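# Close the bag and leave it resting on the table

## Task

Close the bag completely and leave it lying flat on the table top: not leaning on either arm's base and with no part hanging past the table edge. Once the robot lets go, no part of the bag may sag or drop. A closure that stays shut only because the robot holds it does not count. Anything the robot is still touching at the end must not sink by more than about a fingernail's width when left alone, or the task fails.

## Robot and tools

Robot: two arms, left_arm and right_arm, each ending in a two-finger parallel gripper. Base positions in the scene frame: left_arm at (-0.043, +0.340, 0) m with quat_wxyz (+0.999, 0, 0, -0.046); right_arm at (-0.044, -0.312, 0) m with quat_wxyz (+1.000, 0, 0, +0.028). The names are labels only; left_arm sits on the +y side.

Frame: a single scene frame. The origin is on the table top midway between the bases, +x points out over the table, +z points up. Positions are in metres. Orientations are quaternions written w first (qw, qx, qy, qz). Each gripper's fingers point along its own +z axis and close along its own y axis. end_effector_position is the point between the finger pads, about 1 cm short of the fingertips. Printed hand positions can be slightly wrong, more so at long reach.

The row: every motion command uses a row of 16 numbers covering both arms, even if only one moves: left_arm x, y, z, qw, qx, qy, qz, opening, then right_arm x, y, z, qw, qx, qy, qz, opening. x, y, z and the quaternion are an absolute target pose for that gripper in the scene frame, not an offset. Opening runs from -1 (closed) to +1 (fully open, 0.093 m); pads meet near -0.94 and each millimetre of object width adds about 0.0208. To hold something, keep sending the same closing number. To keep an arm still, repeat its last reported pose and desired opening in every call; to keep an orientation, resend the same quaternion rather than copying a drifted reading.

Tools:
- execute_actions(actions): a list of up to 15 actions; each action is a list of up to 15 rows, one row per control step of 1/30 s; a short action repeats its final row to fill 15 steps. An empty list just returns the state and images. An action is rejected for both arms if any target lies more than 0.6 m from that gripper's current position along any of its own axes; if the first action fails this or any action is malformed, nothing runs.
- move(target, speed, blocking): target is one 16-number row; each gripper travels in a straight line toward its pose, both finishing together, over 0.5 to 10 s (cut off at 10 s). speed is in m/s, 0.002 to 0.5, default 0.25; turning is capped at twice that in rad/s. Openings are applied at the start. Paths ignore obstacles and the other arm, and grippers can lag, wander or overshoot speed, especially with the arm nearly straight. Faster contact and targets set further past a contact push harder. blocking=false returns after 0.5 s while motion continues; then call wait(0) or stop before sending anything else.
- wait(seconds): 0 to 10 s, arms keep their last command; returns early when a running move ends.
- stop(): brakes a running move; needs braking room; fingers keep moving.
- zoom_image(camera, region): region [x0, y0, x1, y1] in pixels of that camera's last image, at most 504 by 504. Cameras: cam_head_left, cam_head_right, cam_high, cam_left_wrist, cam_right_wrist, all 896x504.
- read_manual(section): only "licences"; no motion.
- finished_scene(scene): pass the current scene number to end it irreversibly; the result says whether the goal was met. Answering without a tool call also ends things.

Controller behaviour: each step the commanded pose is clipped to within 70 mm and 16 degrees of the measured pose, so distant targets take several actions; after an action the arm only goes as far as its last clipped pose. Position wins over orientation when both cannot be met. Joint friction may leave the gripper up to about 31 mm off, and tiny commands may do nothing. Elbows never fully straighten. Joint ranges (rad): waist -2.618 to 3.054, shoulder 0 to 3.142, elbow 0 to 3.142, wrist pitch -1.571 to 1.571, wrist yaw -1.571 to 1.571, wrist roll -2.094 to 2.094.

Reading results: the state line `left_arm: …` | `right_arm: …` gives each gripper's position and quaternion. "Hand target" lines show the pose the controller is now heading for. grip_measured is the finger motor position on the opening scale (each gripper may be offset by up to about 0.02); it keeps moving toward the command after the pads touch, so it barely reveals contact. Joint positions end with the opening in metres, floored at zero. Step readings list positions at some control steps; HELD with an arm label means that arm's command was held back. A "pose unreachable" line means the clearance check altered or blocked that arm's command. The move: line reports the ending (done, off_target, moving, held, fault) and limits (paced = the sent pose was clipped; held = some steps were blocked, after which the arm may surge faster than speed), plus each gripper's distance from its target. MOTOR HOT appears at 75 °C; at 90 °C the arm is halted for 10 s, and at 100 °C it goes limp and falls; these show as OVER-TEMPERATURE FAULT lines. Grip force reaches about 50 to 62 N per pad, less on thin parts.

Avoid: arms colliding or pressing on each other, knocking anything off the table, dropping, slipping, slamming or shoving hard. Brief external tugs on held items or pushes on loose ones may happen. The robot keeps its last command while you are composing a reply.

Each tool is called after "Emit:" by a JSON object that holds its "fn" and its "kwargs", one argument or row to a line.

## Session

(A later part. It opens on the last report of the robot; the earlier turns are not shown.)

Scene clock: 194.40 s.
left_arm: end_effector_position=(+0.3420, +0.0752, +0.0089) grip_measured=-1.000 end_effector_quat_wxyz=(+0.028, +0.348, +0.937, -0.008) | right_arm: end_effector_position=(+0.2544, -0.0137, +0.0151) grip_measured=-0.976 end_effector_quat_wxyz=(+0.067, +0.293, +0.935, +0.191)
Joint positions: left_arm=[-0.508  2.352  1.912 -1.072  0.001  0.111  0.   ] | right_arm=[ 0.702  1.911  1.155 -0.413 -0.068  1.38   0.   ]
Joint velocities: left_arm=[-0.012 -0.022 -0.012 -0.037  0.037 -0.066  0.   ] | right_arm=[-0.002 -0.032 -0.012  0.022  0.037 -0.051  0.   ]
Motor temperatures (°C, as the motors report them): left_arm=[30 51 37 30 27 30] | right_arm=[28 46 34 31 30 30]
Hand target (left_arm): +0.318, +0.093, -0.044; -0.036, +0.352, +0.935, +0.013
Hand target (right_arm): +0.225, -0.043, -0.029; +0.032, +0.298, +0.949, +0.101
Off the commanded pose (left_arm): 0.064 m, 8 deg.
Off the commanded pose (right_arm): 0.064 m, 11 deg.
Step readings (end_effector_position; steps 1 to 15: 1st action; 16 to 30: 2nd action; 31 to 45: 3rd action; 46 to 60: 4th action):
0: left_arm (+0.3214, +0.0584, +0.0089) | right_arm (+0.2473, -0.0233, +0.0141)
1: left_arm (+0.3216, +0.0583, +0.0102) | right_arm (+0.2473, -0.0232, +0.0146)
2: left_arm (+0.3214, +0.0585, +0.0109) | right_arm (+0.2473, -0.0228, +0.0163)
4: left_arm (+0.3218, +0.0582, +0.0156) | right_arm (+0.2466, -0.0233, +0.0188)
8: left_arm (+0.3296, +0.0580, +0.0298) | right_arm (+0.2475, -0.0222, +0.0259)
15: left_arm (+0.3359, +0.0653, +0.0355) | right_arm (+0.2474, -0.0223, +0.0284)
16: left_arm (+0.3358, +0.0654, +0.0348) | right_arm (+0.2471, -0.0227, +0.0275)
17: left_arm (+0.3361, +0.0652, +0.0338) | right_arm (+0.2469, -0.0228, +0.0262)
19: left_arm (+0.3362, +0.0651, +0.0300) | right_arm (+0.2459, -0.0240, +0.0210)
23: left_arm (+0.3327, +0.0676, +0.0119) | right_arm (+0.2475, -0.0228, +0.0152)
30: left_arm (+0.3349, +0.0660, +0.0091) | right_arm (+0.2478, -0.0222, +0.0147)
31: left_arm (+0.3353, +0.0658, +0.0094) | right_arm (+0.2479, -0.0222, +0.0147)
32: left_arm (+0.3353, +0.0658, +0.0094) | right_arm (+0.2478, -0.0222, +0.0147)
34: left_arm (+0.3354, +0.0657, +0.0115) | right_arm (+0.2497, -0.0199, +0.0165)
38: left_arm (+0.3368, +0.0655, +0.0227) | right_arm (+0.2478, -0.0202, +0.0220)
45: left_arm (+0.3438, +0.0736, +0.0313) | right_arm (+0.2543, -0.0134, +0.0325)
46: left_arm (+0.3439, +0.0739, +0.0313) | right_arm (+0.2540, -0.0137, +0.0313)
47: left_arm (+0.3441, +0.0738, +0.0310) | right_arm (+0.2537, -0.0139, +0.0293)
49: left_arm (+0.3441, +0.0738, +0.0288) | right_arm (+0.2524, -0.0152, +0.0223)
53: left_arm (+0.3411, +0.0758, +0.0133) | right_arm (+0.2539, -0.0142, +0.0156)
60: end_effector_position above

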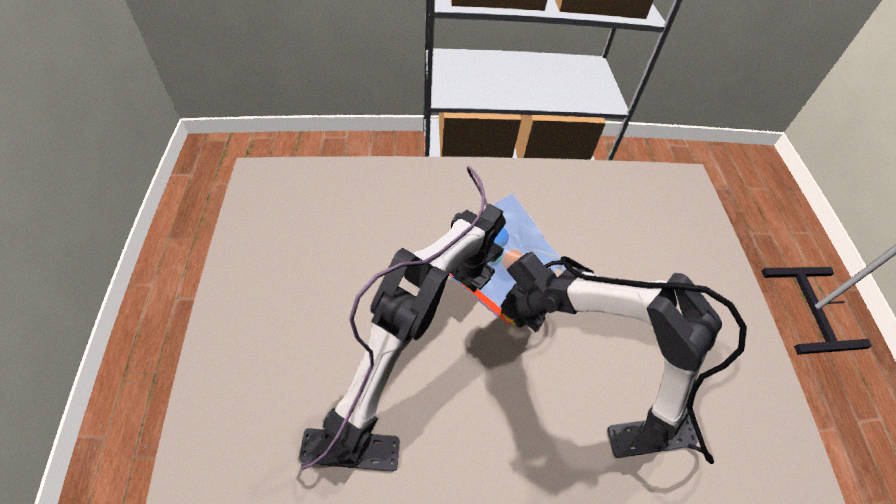

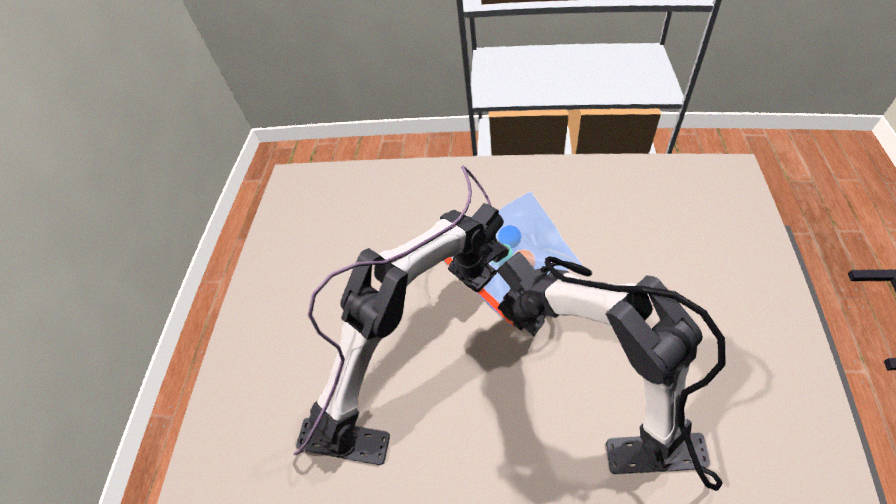

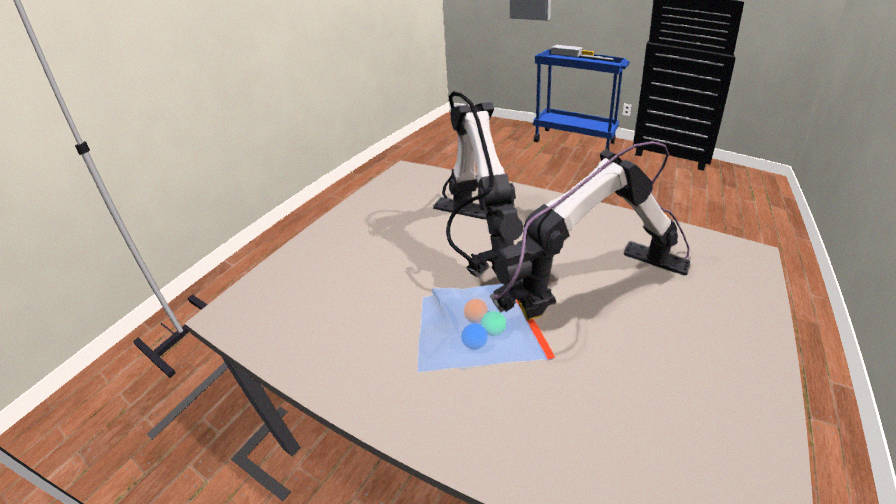

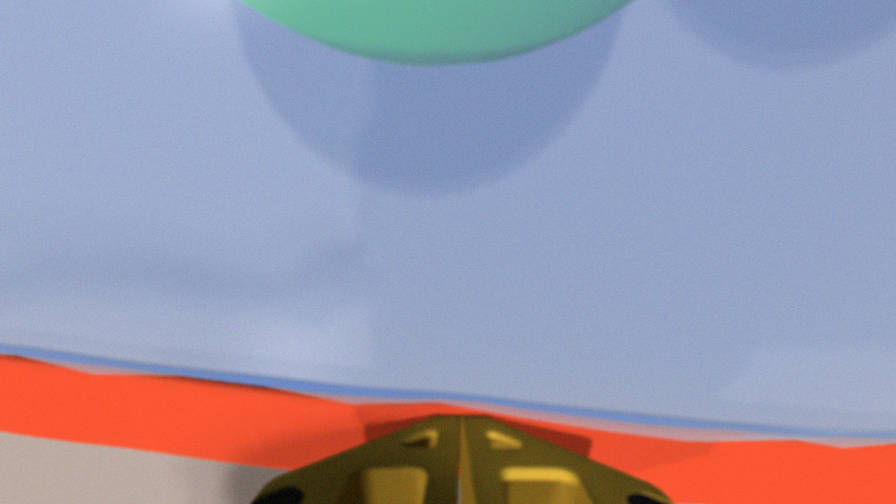

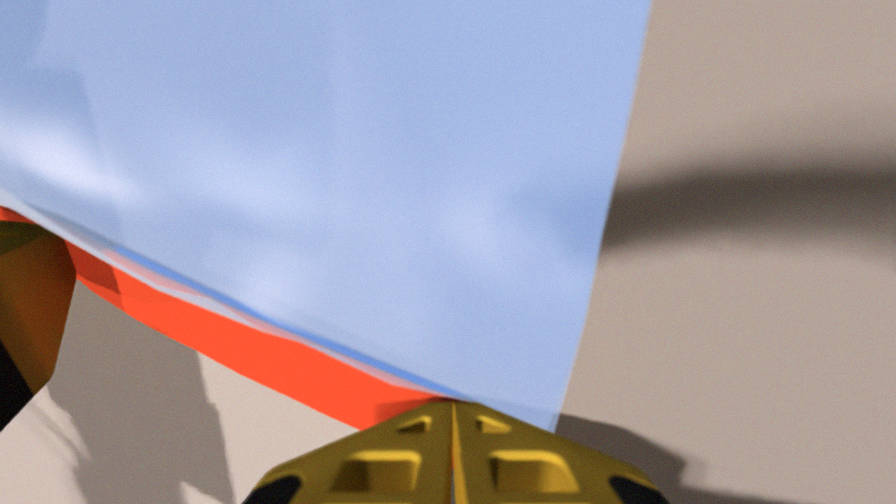

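Emit:
{"fn": "execute_actions", "kwargs": {
  "actions": [
    [[0.3321,0.082,-0.02,-0.01,0.3509,0.9361,0.004,-1,0.2367,-0.0314,-0.015,0.043,0.2975,0.944,0.135,-1],[0.3379,0.0781,0.0,0.005,0.3509,0.9361,-0.002,-1,0.2473,-0.0208,0.008,0.05,0.2965,0.941,0.155,-1],[0.342,0.0752,0.018,0.015,0.3509,0.9363,-0.005,-1,0.2544,-0.0137,0.025,0.058,0.295,0.936,0.185,-1],[0.342,0.0752,0.025,0.015,0.3509,0.9363,-0.005,-1,0.2544,-0.0137,0.036,0.058,0.295,0.936,0.185,-1],[0.342,0.0752,0.025,0.015,0.3509,0.9363,-0.005,-1,0.2544,-0.0137,0.036,0.058,0.295,0.936,0.185,-1],[0.342,0.0752,0.025,0.015,0.3509,0.9363,-0.005,-1,0.2544,-0.0137,0.036,0.058,0.295,0.936,0.185,-1],[0.3512,0.0842,0.025,0.015,0.3509,0.9363,-0.005,-1,0.2553,-0.0025,0.036,0.058,0.295,0.936,0.185,-1]],
    [[0.3495,0.0853,0.012,0.01,0.3509,0.9361,-0.004,-1,0.2518,-0.006,0.015,0.058,0.295,0.936,0.185,-1],[0.3495,0.0853,0.012,0.01,0.3509,0.9361,-0.004,-1,0.2518,-0.006,0.015,0.058,0.295,0.936,0.185,-1],[0.3495,0.0853,0.012,0.01,0.3509,0.9361,-0.004,-1,0.2518,-0.006,0.015,0.058,0.295,0.936,0.185,-1],[0.3453,0.088,-0.01,-0.005,0.3509,0.9361,0.002,-1,0.244,-0.0138,-0.005,0.05,0.2965,0.941,0.155,-1],[0.3453,0.088,-0.01,-0.005,0.3509,0.9361,0.002,-1,0.244,-0.0138,-0.005,0.05,0.2965,0.941,0.155,-1],[0.3453,0.088,-0.01,-0.005,0.3509,0.9361,0.002,-1,0.244,-0.0138,-0.005,0.05,0.2965,0.941,0.155,-1],[0.3453,0.088,-0.01,-0.005,0.3509,0.9361,0.002,-1,0.244,-0.0138,-0.005,0.05,0.2965,0.941,0.155,-1],[0.337,0.0935,-0.032,-0.0245,0.3509,0.9361,0.0092,-1,0.2341,-0.0237,-0.022,0.0393,0.2981,0.9455,0.1245,-1],[0.337,0.0935,-0.032,-0.0245,0.3509,0.9361,0.0092,-1,0.2341,-0.0237,-0.022,0.0393,0.2981,0.9455,0.1245,-1],[0.3294,0.0984,-0.05,-0.035,0.3507,0.9357,0.013,-1,0.2256,-0.0322,-0.035,0.0315,0.299,0.9485,0.0997,-1]],
    [[0.3294,0.0984,-0.05,-0.035,0.3507,0.9357,0.013,-1,0.2256,-0.0322,-0.035,0.0315,0.299,0.9485,0.0997,-1],[0.3294,0.0984,-0.05,-0.035,0.3507,0.9357,0.013,-1,0.2256,-0.0322,-0.035,0.0315,0.299,0.9485,0.0997,-1],[0.3411,0.0908,-0.02,-0.01,0.3509,0.9361,0.004,-1,0.2376,-0.0202,-0.015,0.043,0.2975,0.944,0.135,-1],[0.347,0.0869,0.0,0.005,0.3509,0.9361,-0.002,-1,0.2482,-0.0096,0.008,0.05,0.2965,0.941,0.155,-1],[0.3512,0.0842,0.018,0.015,0.3509,0.9363,-0.005,-1,0.2553,-0.0025,0.025,0.058,0.295,0.936,0.185,-1],[0.3512,0.0842,0.025,0.015,0.3509,0.9363,-0.005,-1,0.2553,-0.0025,0.036,0.058,0.295,0.936,0.185,-1],[0.3512,0.0842,0.025,0.015,0.3509,0.9363,-0.005,-1,0.2553,-0.0025,0.036,0.058,0.295,0.936,0.185,-1],[0.36,0.0924,0.025,0.015,0.3509,0.9363,-0.005,-1,0.264,0.003,0.036,0.058,0.295,0.936,0.185,-1]],
    [[0.3583,0.0935,0.012,0.01,0.3509,0.9361,-0.004,-1,0.2605,-0.0005,0.015,0.058,0.295,0.936,0.185,-1],[0.3583,0.0935,0.012,0.01,0.3509,0.9361,-0.004,-1,0.2605,-0.0005,0.015,0.058,0.295,0.936,0.185,-1],[0.3583,0.0935,0.012,0.01,0.3509,0.9361,-0.004,-1,0.2605,-0.0005,0.015,0.058,0.295,0.936,0.185,-1],[0.354,0.0961,-0.01,-0.005,0.3509,0.9361,0.002,-1,0.2527,-0.0083,-0.005,0.05,0.2965,0.941,0.155,-1],[0.354,0.0961,-0.01,-0.005,0.3509,0.9361,0.002,-1,0.2527,-0.0083,-0.005,0.05,0.2965,0.941,0.155,-1],[0.354,0.0961,-0.01,-0.005,0.3509,0.9361,0.002,-1,0.2527,-0.0083,-0.005,0.05,0.2965,0.941,0.155,-1],[0.354,0.0961,-0.01,-0.005,0.3509,0.9361,0.002,-1,0.2527,-0.0083,-0.005,0.05,0.2965,0.941,0.155,-1],[0.3455,0.1013,-0.032,-0.0245,0.3509,0.9361,0.0092,-1,0.2428,-0.0182,-0.022,0.0393,0.2981,0.9455,0.1245,-1],[0.3455,0.1013,-0.032,-0.0245,0.3509,0.9361,0.0092,-1,0.2428,-0.0182,-0.022,0.0393,0.2981,0.9455,0.1245,-1],[0.3379,0.1061,-0.05,-0.035,0.3507,0.9357,0.013,-1,0.2343,-0.0267,-0.035,0.0315,0.299,0.9485,0.0997,-1]]
  ]
}}

Scene clock: 207.37 s.
left_arm: end_effector_position=(+0.3603, +0.0915, +0.0090) grip_measured=-1.000 end_effector_quat_wxyz=(+0.032, +0.348, +0.937, -0.007) | right_arm: end_effector_position=(+0.2614, +0.0024, +0.0160) grip_measured=-0.976 end_effector_quat_wxyz=(+0.062, +0.293, +0.936, +0.183)
Joint positions: left_arm=[-0.458  2.373  1.949 -1.08   0.001  0.16   0.   ] | right_arm=[ 0.72   1.974  1.257 -0.469 -0.062  1.395  0.   ]
Joint velocities: left_arm=[ 0.007 -0.061 -0.012  0.022 -0.037  0.022  0.   ] | right_arm=[ 0.002 -0.002  0.017 -0.081 -0.066  0.022  0.   ]
Motor temperatures (°C, as the motors report them): left_arm=[30 49 36 30 27 30] | right_arm=[28 43 34 31 30 30]
Hand target (left_arm): +0.334, +0.109, -0.044; -0.036, +0.352, +0.935, +0.013
Hand target (right_arm): +0.234, -0.028, -0.030; +0.031, +0.298, +0.949, +0.100
Off the commanded pose (left_arm): 0.065 m, 8 deg.
Off the commanded pose (right_arm): 0.065 m, 10 deg.
Step readings (end_effector_position; steps 1 to 15: 1st action; 16 to 30: 2nd action; 31 to 45: 3rd action; 46 to 60: 4th action):
0: left_arm (+0.3422, +0.0751, +0.0091) | right_arm (+0.2546, -0.0138, +0.0150)
1: left_arm (+0.3423, +0.0751, +0.0099) | right_arm (+0.2549, -0.0135, +0.0152)
2: left_arm (+0.3425, +0.0749, +0.0119) | right_arm (+0.2555, -0.0128, +0.0169)
4: left_arm (+0.3432, +0.0744, +0.0166) | right_arm (+0.2556, -0.0124, +0.0194)
8: left_arm (+0.3477, +0.0735, +0.0281) | right_arm (+0.2543, -0.0126, +0.0246)
15: left_arm (+0.3528, +0.0818, +0.0332) | right_arm (+0.2568, -0.0061, +0.0329)
16: left_arm (+0.3526, +0.0819, +0.0327) | right_arm (+0.2569, -0.0061, +0.0323)
17: left_arm (+0.3528, +0.0818, +0.0320) | right_arm (+0.2574, -0.0056, +0.0318)
19: left_arm (+0.3524, +0.0821, +0.0285) | right_arm (+0.2570, -0.0061, +0.0289)
23: left_arm (+0.3499, +0.0837, +0.0116) | right_arm (+0.2540, -0.0076, +0.0161)
30: left_arm (+0.3508, +0.0831, +0.0090) | right_arm (+0.2550, -0.0063, +0.0157)
31: left_arm (+0.3512, +0.0828, +0.0093) | right_arm (+0.2551, -0.0063, +0.0157)
32: left_arm (+0.3511, +0.0829, +0.0091) | right_arm (+0.2550, -0.0063, +0.0157)
34: left_arm (+0.3516, +0.0826, +0.0120) | right_arm (+0.2557, -0.0056, +0.0169)
38: left_arm (+0.3545, +0.0816, +0.0235) | right_arm (+0.2553, -0.0047, +0.0218)
45: left_arm (+0.3637, +0.0888, +0.0350) | right_arm (+0.2634, +0.0043, +0.0364)
46: left_arm (+0.3634, +0.0892, +0.0343) | right_arm (+0.2634, +0.0045, +0.0358)
47: left_arm (+0.3635, +0.0894, +0.0334) | right_arm (+0.2636, +0.0046, +0.0350)
49: left_arm (+0.3630, +0.0897, +0.0293) | right_arm (+0.2627, +0.0038, +0.0314)
53: left_arm (+0.3592, +0.0921, +0.0117) | right_arm (+0.2594, +0.0009, +0.0161)
60: end_effector_position above

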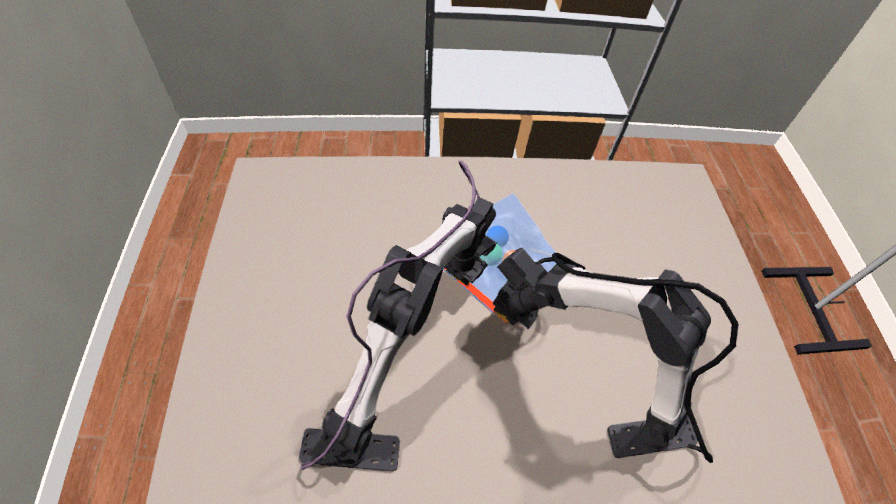

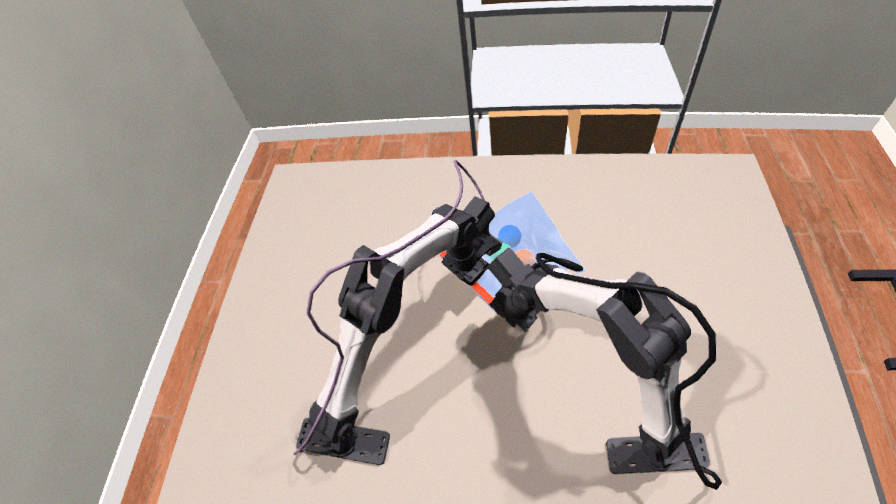

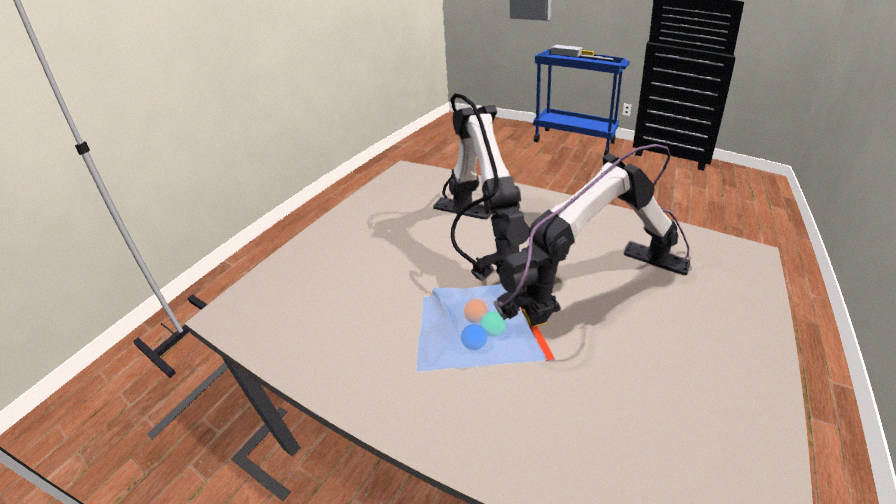

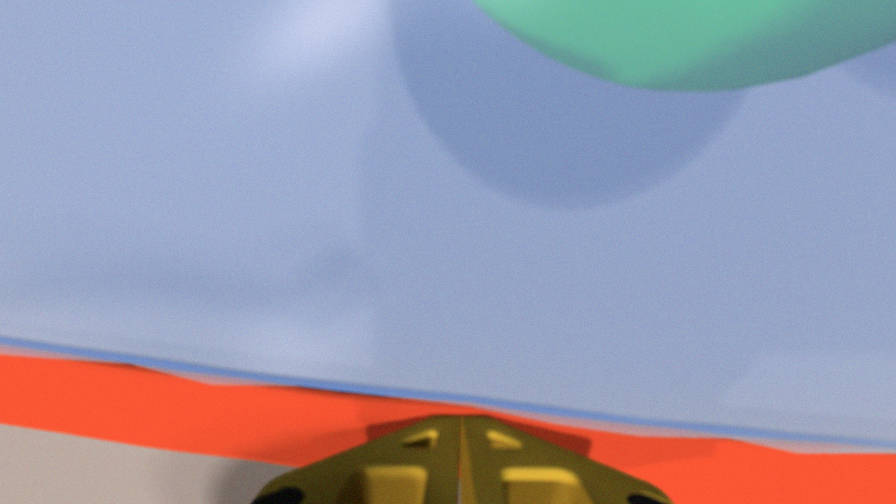

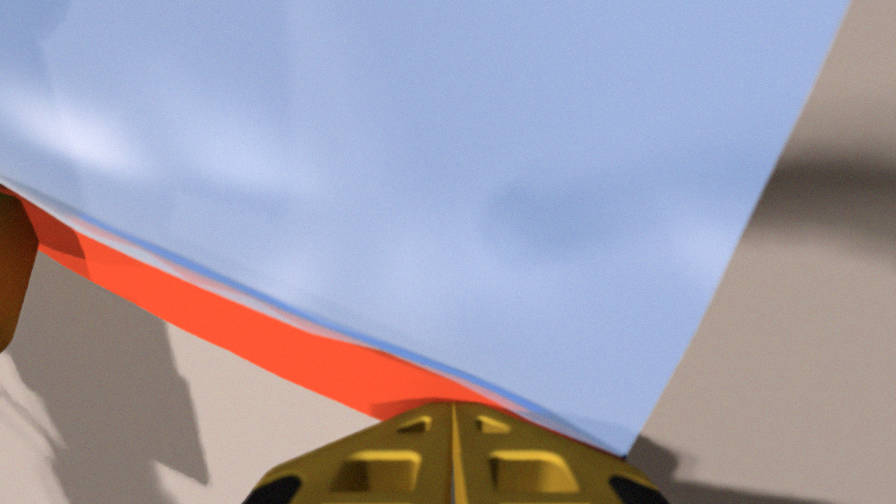

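Emit:
{"fn": "execute_actions", "kwargs": {
  "actions": [
    [[0.3501,0.0978,-0.02,-0.01,0.3509,0.9361,0.004,-1,0.2437,-0.0153,-0.015,0.043,0.2975,0.944,0.135,-1],[0.356,0.0941,0.0,0.005,0.3509,0.9361,-0.002,-1,0.2543,-0.0047,0.008,0.05,0.2965,0.941,0.155,-1],[0.3603,0.0915,0.015,0.015,0.3509,0.9363,-0.005,-1,0.2614,0.0024,0.025,0.058,0.295,0.936,0.185,-1],[0.3603,0.0915,0.021,0.015,0.3509,0.9363,-0.005,-1,0.2614,0.0024,0.033,0.058,0.295,0.936,0.185,-1],[0.3603,0.0915,0.021,0.015,0.3509,0.9363,-0.005,-1,0.2614,0.0024,0.033,0.058,0.295,0.936,0.185,-1],[0.3603,0.0915,0.021,0.015,0.3509,0.9363,-0.005,-1,0.2614,0.0024,0.033,0.058,0.295,0.936,0.185,-1],[0.3682,0.1011,0.021,0.015,0.3509,0.9363,-0.005,-1,0.2708,0.0101,0.033,0.058,0.295,0.936,0.185,-1]],
    [[0.3665,0.1021,0.01,0.01,0.3509,0.9361,-0.004,-1,0.2673,0.0066,0.015,0.058,0.295,0.936,0.185,-1],[0.3665,0.1021,0.01,0.01,0.3509,0.9361,-0.004,-1,0.2673,0.0066,0.015,0.058,0.295,0.936,0.185,-1],[0.3665,0.1021,0.01,0.01,0.3509,0.9361,-0.004,-1,0.2673,0.0066,0.015,0.058,0.295,0.936,0.185,-1],[0.3621,0.1046,-0.01,-0.005,0.3509,0.9361,0.002,-1,0.2595,-0.0012,-0.005,0.05,0.2965,0.941,0.155,-1],[0.3621,0.1046,-0.01,-0.005,0.3509,0.9361,0.002,-1,0.2595,-0.0012,-0.005,0.05,0.2965,0.941,0.155,-1],[0.3621,0.1046,-0.01,-0.005,0.3509,0.9361,0.002,-1,0.2595,-0.0012,-0.005,0.05,0.2965,0.941,0.155,-1],[0.3621,0.1046,-0.01,-0.005,0.3509,0.9361,0.002,-1,0.2595,-0.0012,-0.005,0.05,0.2965,0.941,0.155,-1],[0.3535,0.1096,-0.032,-0.0245,0.3509,0.9361,0.0092,-1,0.2478,-0.0129,-0.022,0.0393,0.2981,0.9455,0.1245,-1],[0.3535,0.1096,-0.032,-0.0245,0.3509,0.9361,0.0092,-1,0.2478,-0.0129,-0.022,0.0393,0.2981,0.9455,0.1245,-1],[0.3457,0.1142,-0.05,-0.035,0.3507,0.9357,0.013,-1,0.2388,-0.0219,-0.035,0.0315,0.299,0.9485,0.0997,-1]],
    [[0.3457,0.1142,-0.05,-0.035,0.3507,0.9357,0.013,-1,0.2388,-0.0219,-0.035,0.0315,0.299,0.9485,0.0997,-1],[0.3457,0.1142,-0.05,-0.035,0.3507,0.9357,0.013,-1,0.2388,-0.0219,-0.035,0.0315,0.299,0.9485,0.0997,-1],[0.3578,0.1071,-0.02,-0.01,0.3509,0.9361,0.004,-1,0.2531,-0.0076,-0.015,0.043,0.2975,0.944,0.135,-1],[0.3639,0.1036,0.0,0.005,0.3509,0.9361,-0.002,-1,0.2637,0.003,0.008,0.05,0.2965,0.941,0.155,-1],[0.3682,0.1011,0.015,0.015,0.3509,0.9363,-0.005,-1,0.2708,0.0101,0.025,0.058,0.295,0.936,0.185,-1],[0.3682,0.1011,0.021,0.015,0.3509,0.9363,-0.005,-1,0.2708,0.0101,0.033,0.058,0.295,0.936,0.185,-1],[0.3682,0.1011,0.021,0.015,0.3509,0.9363,-0.005,-1,0.2708,0.0101,0.033,0.058,0.295,0.936,0.185,-1],[0.3764,0.1085,0.021,0.015,0.3509,0.9363,-0.005,-1,0.2783,0.0168,0.033,0.058,0.295,0.936,0.185,-1]],
    [[0.3747,0.1095,0.01,0.01,0.3509,0.9361,-0.004,-1,0.2748,0.0133,0.015,0.058,0.295,0.936,0.185,-1],[0.3747,0.1095,0.01,0.01,0.3509,0.9361,-0.004,-1,0.2748,0.0133,0.015,0.058,0.295,0.936,0.185,-1],[0.3747,0.1095,0.01,0.01,0.3509,0.9361,-0.004,-1,0.2748,0.0133,0.015,0.058,0.295,0.936,0.185,-1],[0.3703,0.1119,-0.01,-0.005,0.3509,0.9361,0.002,-1,0.267,0.0055,-0.005,0.05,0.2965,0.941,0.155,-1],[0.3703,0.1119,-0.01,-0.005,0.3509,0.9361,0.002,-1,0.267,0.0055,-0.005,0.05,0.2965,0.941,0.155,-1],[0.3703,0.1119,-0.01,-0.005,0.3509,0.9361,0.002,-1,0.267,0.0055,-0.005,0.05,0.2965,0.941,0.155,-1],[0.3703,0.1119,-0.01,-0.005,0.3509,0.9361,0.002,-1,0.267,0.0055,-0.005,0.05,0.2965,0.941,0.155,-1],[0.3615,0.1167,-0.032,-0.0245,0.3509,0.9361,0.0092,-1,0.2553,-0.0062,-0.022,0.0393,0.2981,0.9455,0.1245,-1],[0.3615,0.1167,-0.032,-0.0245,0.3509,0.9361,0.0092,-1,0.2553,-0.0062,-0.022,0.0393,0.2981,0.9455,0.1245,-1],[0.3537,0.1211,-0.05,-0.035,0.3507,0.9357,0.013,-1,0.2463,-0.0152,-0.035,0.0315,0.299,0.9485,0.0997,-1]],
    [[0.3537,0.1211,-0.05,-0.035,0.3507,0.9357,0.013,-1,0.2463,-0.0152,-0.035,0.0315,0.299,0.9485,0.0997,-1],[0.3537,0.1211,-0.05,-0.035,0.3507,0.9357,0.013,-1,0.2463,-0.0152,-0.035,0.0315,0.299,0.9485,0.0997,-1],[0.3659,0.1143,-0.02,-0.01,0.3509,0.9361,0.004,-1,0.2606,-0.0009,-0.015,0.043,0.2975,0.944,0.135,-1],[0.372,0.1109,0.0,0.005,0.3509,0.9361,-0.002,-1,0.2712,0.0097,0.008,0.05,0.2965,0.941,0.155,-1],[0.3764,0.1085,0.015,0.015,0.3509,0.9363,-0.005,-1,0.2783,0.0168,0.025,0.058,0.295,0.936,0.185,-1],[0.3764,0.1085,0.021,0.015,0.3509,0.9363,-0.005,-1,0.2783,0.0168,0.033,0.058,0.295,0.936,0.185,-1],[0.3764,0.1085,0.021,0.015,0.3509,0.9363,-0.005,-1,0.2783,0.0168,0.033,0.058,0.295,0.936,0.185,-1],[0.3912,0.1219,0.021,0.015,0.3509,0.9363,-0.005,-1,0.2857,0.0235,0.033,0.058,0.295,0.936,0.185,-1]],
    [[0.3894,0.1228,0.01,0.01,0.3509,0.9361,-0.004,-1,0.2822,0.02,0.015,0.058,0.295,0.936,0.185,-1],[0.3894,0.1228,0.01,0.01,0.3509,0.9361,-0.004,-1,0.2822,0.02,0.015,0.058,0.295,0.936,0.185,-1],[0.3894,0.1228,0.01,0.01,0.3509,0.9361,-0.004,-1,0.2822,0.02,0.015,0.058,0.295,0.936,0.185,-1],[0.3849,0.125,-0.01,-0.005,0.3509,0.9361,0.002,-1,0.2744,0.0122,-0.005,0.05,0.2965,0.941,0.155,-1],[0.3849,0.125,-0.01,-0.005,0.3509,0.9361,0.002,-1,0.2744,0.0122,-0.005,0.05,0.2965,0.941,0.155,-1],[0.3849,0.125,-0.01,-0.005,0.3509,0.9361,0.002,-1,0.2744,0.0122,-0.005,0.05,0.2965,0.941,0.155,-1],[0.3849,0.125,-0.01,-0.005,0.3509,0.9361,0.002,-1,0.2744,0.0122,-0.005,0.05,0.2965,0.941,0.155,-1],[0.376,0.1295,-0.032,-0.0245,0.3509,0.9361,0.0092,-1,0.2627,0.0005,-0.022,0.0393,0.2981,0.9455,0.1245,-1],[0.376,0.1295,-0.032,-0.0245,0.3509,0.9361,0.0092,-1,0.2627,0.0005,-0.022,0.0393,0.2981,0.9455,0.1245,-1],[0.368,0.1336,-0.05,-0.035,0.3507,0.9357,0.013,-1,0.2537,-0.0085,-0.035,0.0315,0.299,0.9485,0.0997,-1]]
  ]
}}

Scene clock: 220.83 s.
left_arm: end_effector_position=(+0.3924, +0.1240, +0.0091) grip_measured=-1.000 end_effector_quat_wxyz=(+0.033, +0.345, +0.938, -0.002) | right_arm: end_effector_position=(+0.2824, +0.0232, +0.0167) grip_measured=-0.976 end_effector_quat_wxyz=(+0.063, +0.293, +0.936, +0.185)
Joint positions: left_arm=[-0.368  2.431  2.053 -1.125 -0.003  0.245  0.   ] | right_arm=[ 0.72   2.072  1.405 -0.516 -0.062  1.395  0.   ]
Joint velocities: left_arm=[-0.027 -0.09  -0.037  0.007 -0.066 -0.037  0.   ] | right_arm=[-0.002  0.007 -0.002 -0.037  0.022  0.022  0.   ]
Motor temperatures (°C, as the motors report them): left_arm=[30 48 36 30 27 30] | right_arm=[28 43 33 31 30 30]
Hand target (left_arm): +0.364, +0.136, -0.044; -0.036, +0.352, +0.935, +0.013
Hand target (right_arm): +0.254, -0.009, -0.030; +0.031, +0.298, +0.949, +0.100
Off the commanded pose (left_arm): 0.065 m, 8 deg.
Off the commanded pose (right_arm): 0.067 m, 11 deg.
Step readings (end_effector_position; steps 1 to 15: 1st action; 16 to 30: 2nd action; 31 to 45: 3rd action; 46 to 60: 4th action; 61 to 75: 5th action; 76 to 90: 6th action):
0: left_arm (+0.3607, +0.0913, +0.0095) | right_arm (+0.2614, +0.0024, +0.0160)
1: left_arm (+0.3608, +0.0912, +0.0103) | right_arm (+0.2618, +0.0027, +0.0162)
2: left_arm (+0.3613, +0.0909, +0.0124) | right_arm (+0.2620, +0.0030, +0.0168)
4: left_arm (+0.3622, +0.0904, +0.0163) | right_arm (+0.2617, +0.0030, +0.0191)
8: left_arm (+0.3660, +0.0901, +0.0258) | right_arm (+0.2606, +0.0019, +0.0226)
15: left_arm (+0.3698, +0.0993, +0.0295) | right_arm (+0.2698, +0.0110, +0.0360)
16: left_arm (+0.3696, +0.0994, +0.0288) | right_arm (+0.2698, +0.0110, +0.0354)
17: left_arm (+0.3695, +0.0995, +0.0278) | right_arm (+0.2702, +0.0113, +0.0350)
19: left_arm (+0.3692, +0.0997, +0.0243) | right_arm (+0.2697, +0.0109, +0.0323)
23: left_arm (+0.3687, +0.1000, +0.0114) | right_arm (+0.2662, +0.0076, +0.0160)
30: left_arm (+0.3683, +0.1007, +0.0092) | right_arm (+0.2684, +0.0093, +0.0162)
31: left_arm (+0.3685, +0.1006, +0.0094) | right_arm (+0.2684, +0.0093, +0.0162)
32: left_arm (+0.3685, +0.1006, +0.0093) | right_arm (+0.2684, +0.0093, +0.0162)
34: left_arm (+0.3691, +0.1002, +0.0123) | right_arm (+0.2689, +0.0099, +0.0175)
38: left_arm (+0.3720, +0.0990, +0.0215) | right_arm (+0.2691, +0.0104, +0.0218)
45: left_arm (+0.3800, +0.1055, +0.0305) | right_arm (+0.2775, +0.0186, +0.0358)
46: left_arm (+0.3798, +0.1058, +0.0296) | right_arm (+0.2775, +0.0187, +0.0353)
47: left_arm (+0.3796, +0.1059, +0.0286) | right_arm (+0.2777, +0.0188, +0.0347)
49: left_arm (+0.3792, +0.1062, +0.0250) | right_arm (+0.2770, +0.0181, +0.0316)
53: left_arm (+0.3777, +0.1070, +0.0119) | right_arm (+0.2735, +0.0148, +0.0163)
60: left_arm (+0.3774, +0.1076, +0.0091) | right_arm (+0.2753, +0.0161, +0.0163)
61: left_arm (+0.3778, +0.1074, +0.0094) | right_arm (+0.2753, +0.0161, +0.0163)
62: left_arm (+0.3776, +0.1075, +0.0092) | right_arm (+0.2753, +0.0161, +0.0163)
64: left_arm (+0.3783, +0.1071, +0.0125) | right_arm (+0.2760, +0.0169, +0.0178)
68: left_arm (+0.3814, +0.1067, +0.0219) | right_arm (+0.2762, +0.0174, +0.0222)
75: left_arm (+0.3973, +0.1202, +0.0308) | right_arm (+0.2848, +0.0258, +0.0365)
76: left_arm (+0.3972, +0.1211, +0.0299) | right_arm (+0.2849, +0.0259, +0.0360)
77: left_arm (+0.3970, +0.1212, +0.0286) | right_arm (+0.2850, +0.0260, +0.0353)
79: left_arm (+0.3963, +0.1214, +0.0250) | right_arm (+0.2841, +0.0252, +0.0322)
83: left_arm (+0.3924, +0.1233, +0.0109) | right_arm (+0.2805, +0.0217, +0.0166)
90: end_effector_position above

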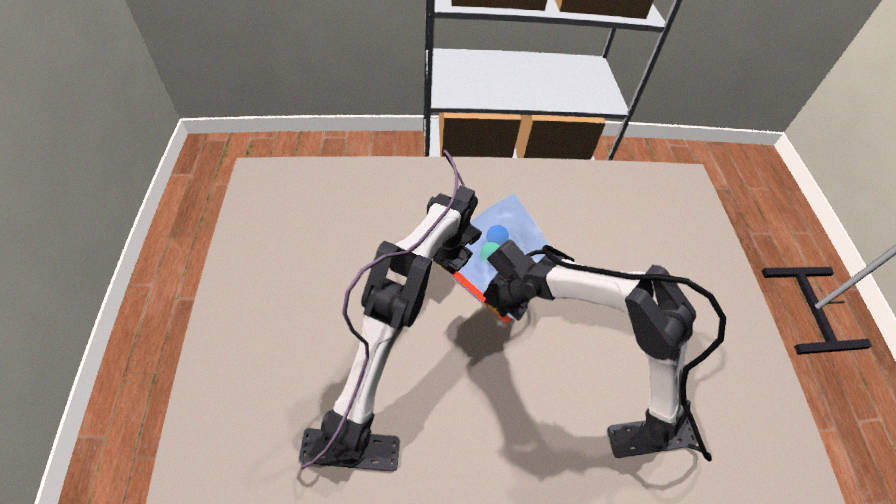

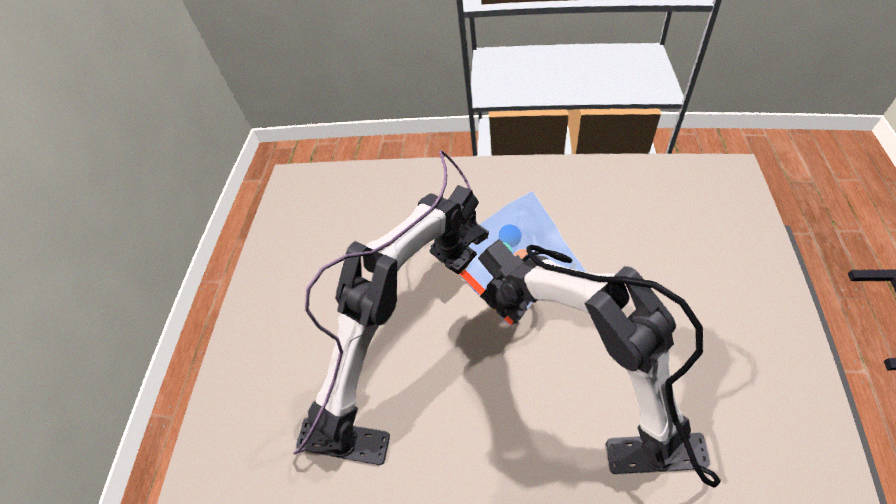

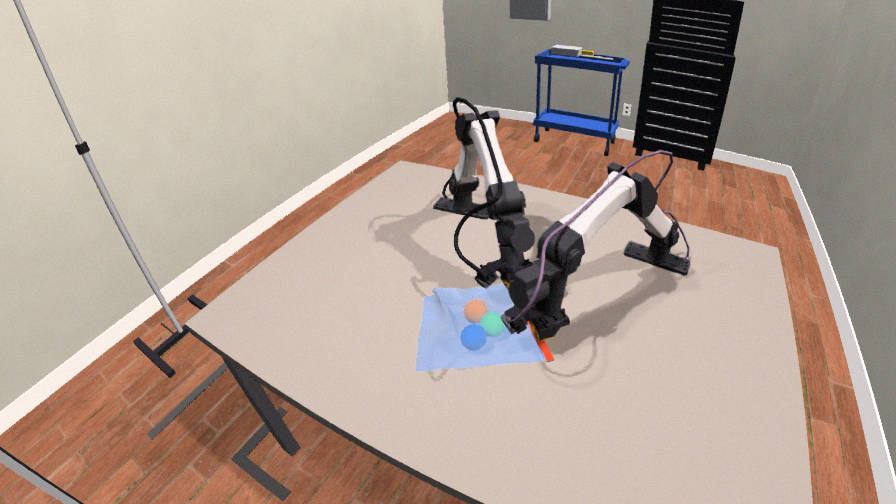

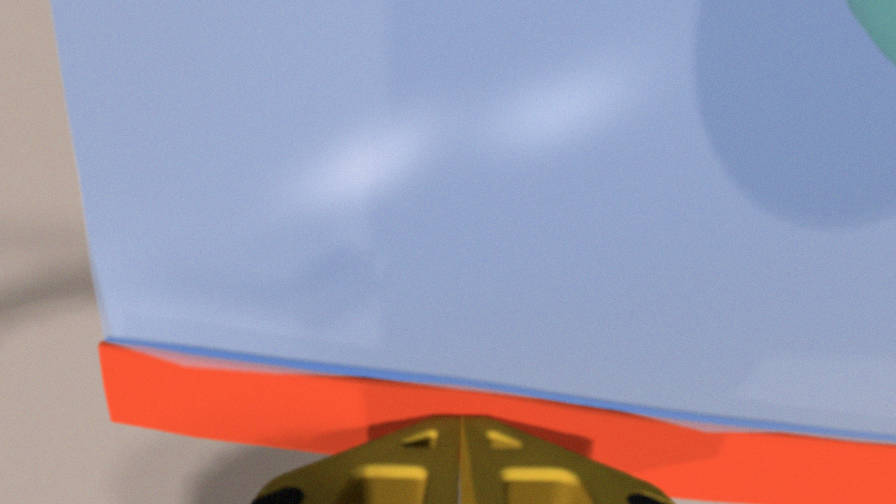

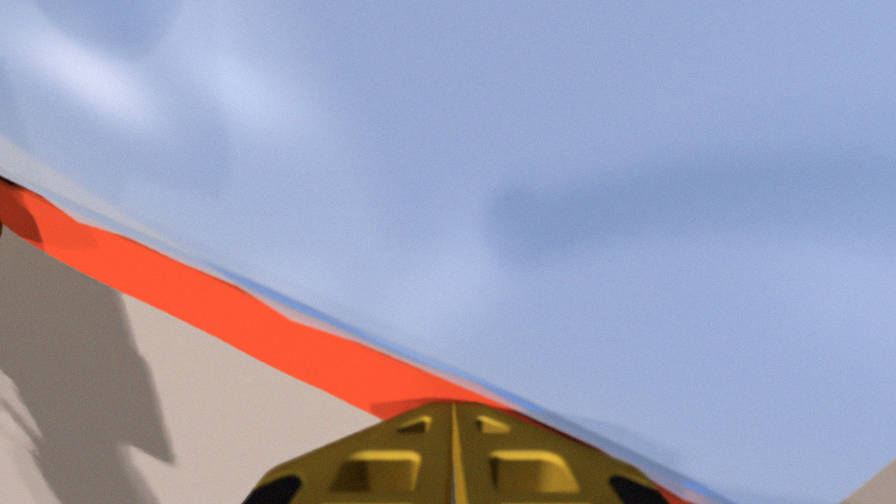

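Emit:
{"fn": "execute_actions", "kwargs": {
  "actions": []
}}

Scene clock: 224.37 s.
left_arm: end_effector_position=(+0.3927, +0.1236, +0.0095) grip_measured=-1.000 end_effector_quat_wxyz=(+0.036, +0.346, +0.938, -0.001) | right_arm: end_effector_position=(+0.2824, +0.0232, +0.0167) grip_measured=-0.976 end_effector_quat_wxyz=(+0.063, +0.293, +0.936, +0.185)
Joint positions: left_arm=[-0.369  2.429  2.05  -1.121 -0.006  0.245  0.   ] | right_arm=[ 0.72   2.072  1.405 -0.516 -0.062  1.395  0.   ]
Joint velocities: left_arm=[-0.012 -0.022 -0.007  0.037 -0.022  0.007  0.   ] | right_arm=[ 0.002  0.022  0.002 -0.081  0.037  0.037  0.   ]
Motor temperatures (°C, as the motors report them): left_arm=[30 48 36 30 27 30] | right_arm=[28 43 33 31 30 30]
Hand target (left_arm): +0.364, +0.136, -0.044; -0.036, +0.352, +0.935, +0.013
Hand target (right_arm): +0.254, -0.009, -0.030; +0.031, +0.298, +0.949, +0.100
Off the commanded pose (left_arm): 0.065 m, 8 deg.
Off the commanded pose (right_arm): 0.067 m, 11 deg.

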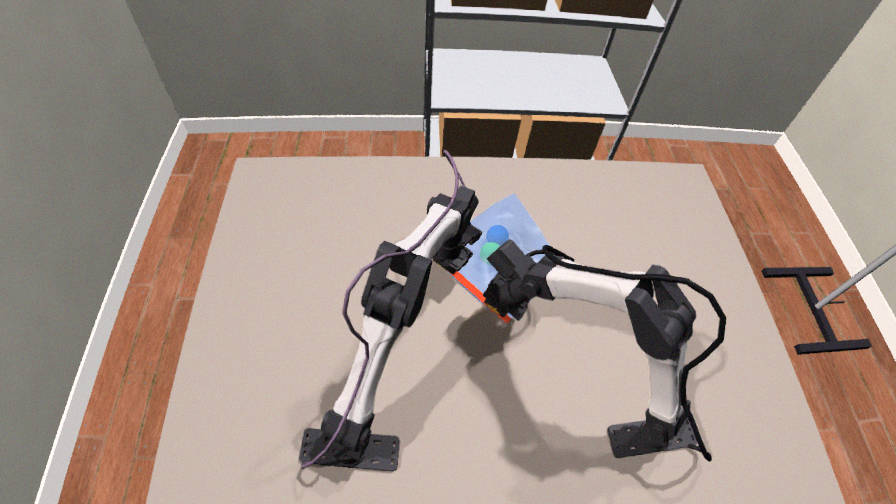

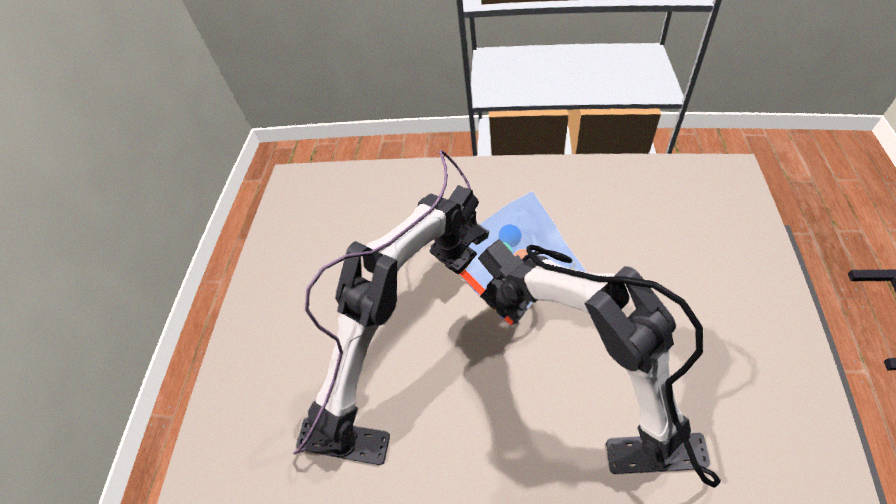

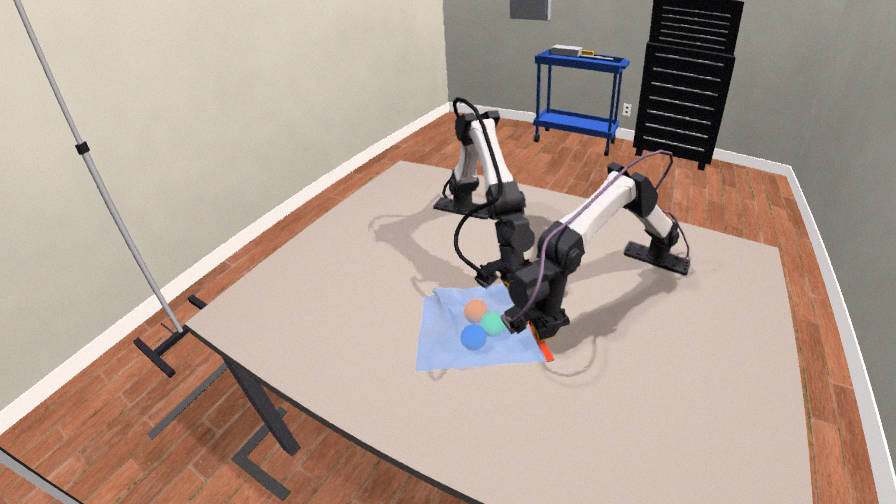

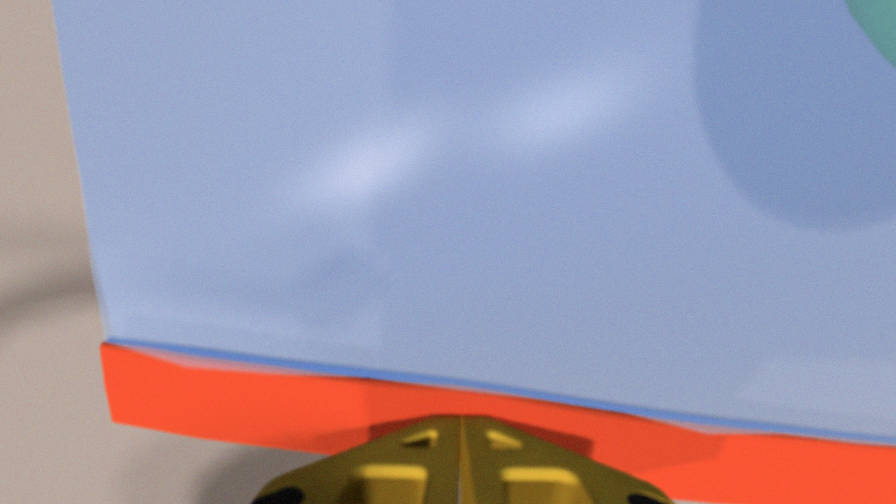

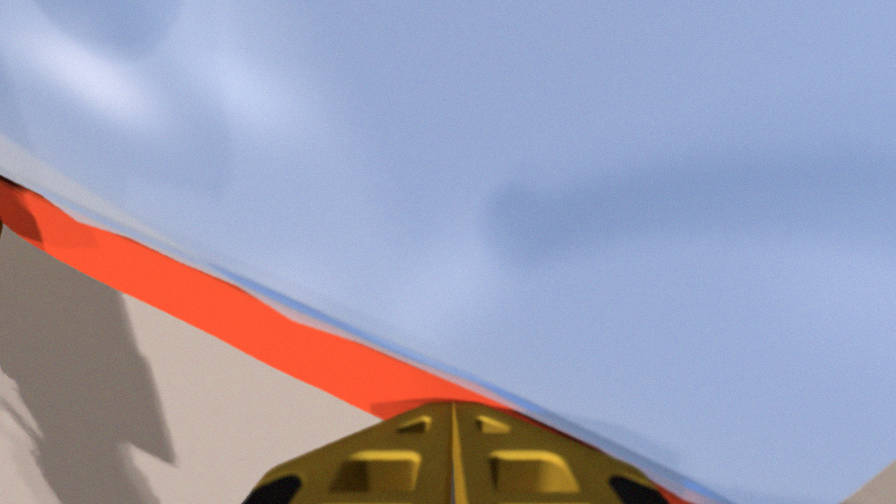

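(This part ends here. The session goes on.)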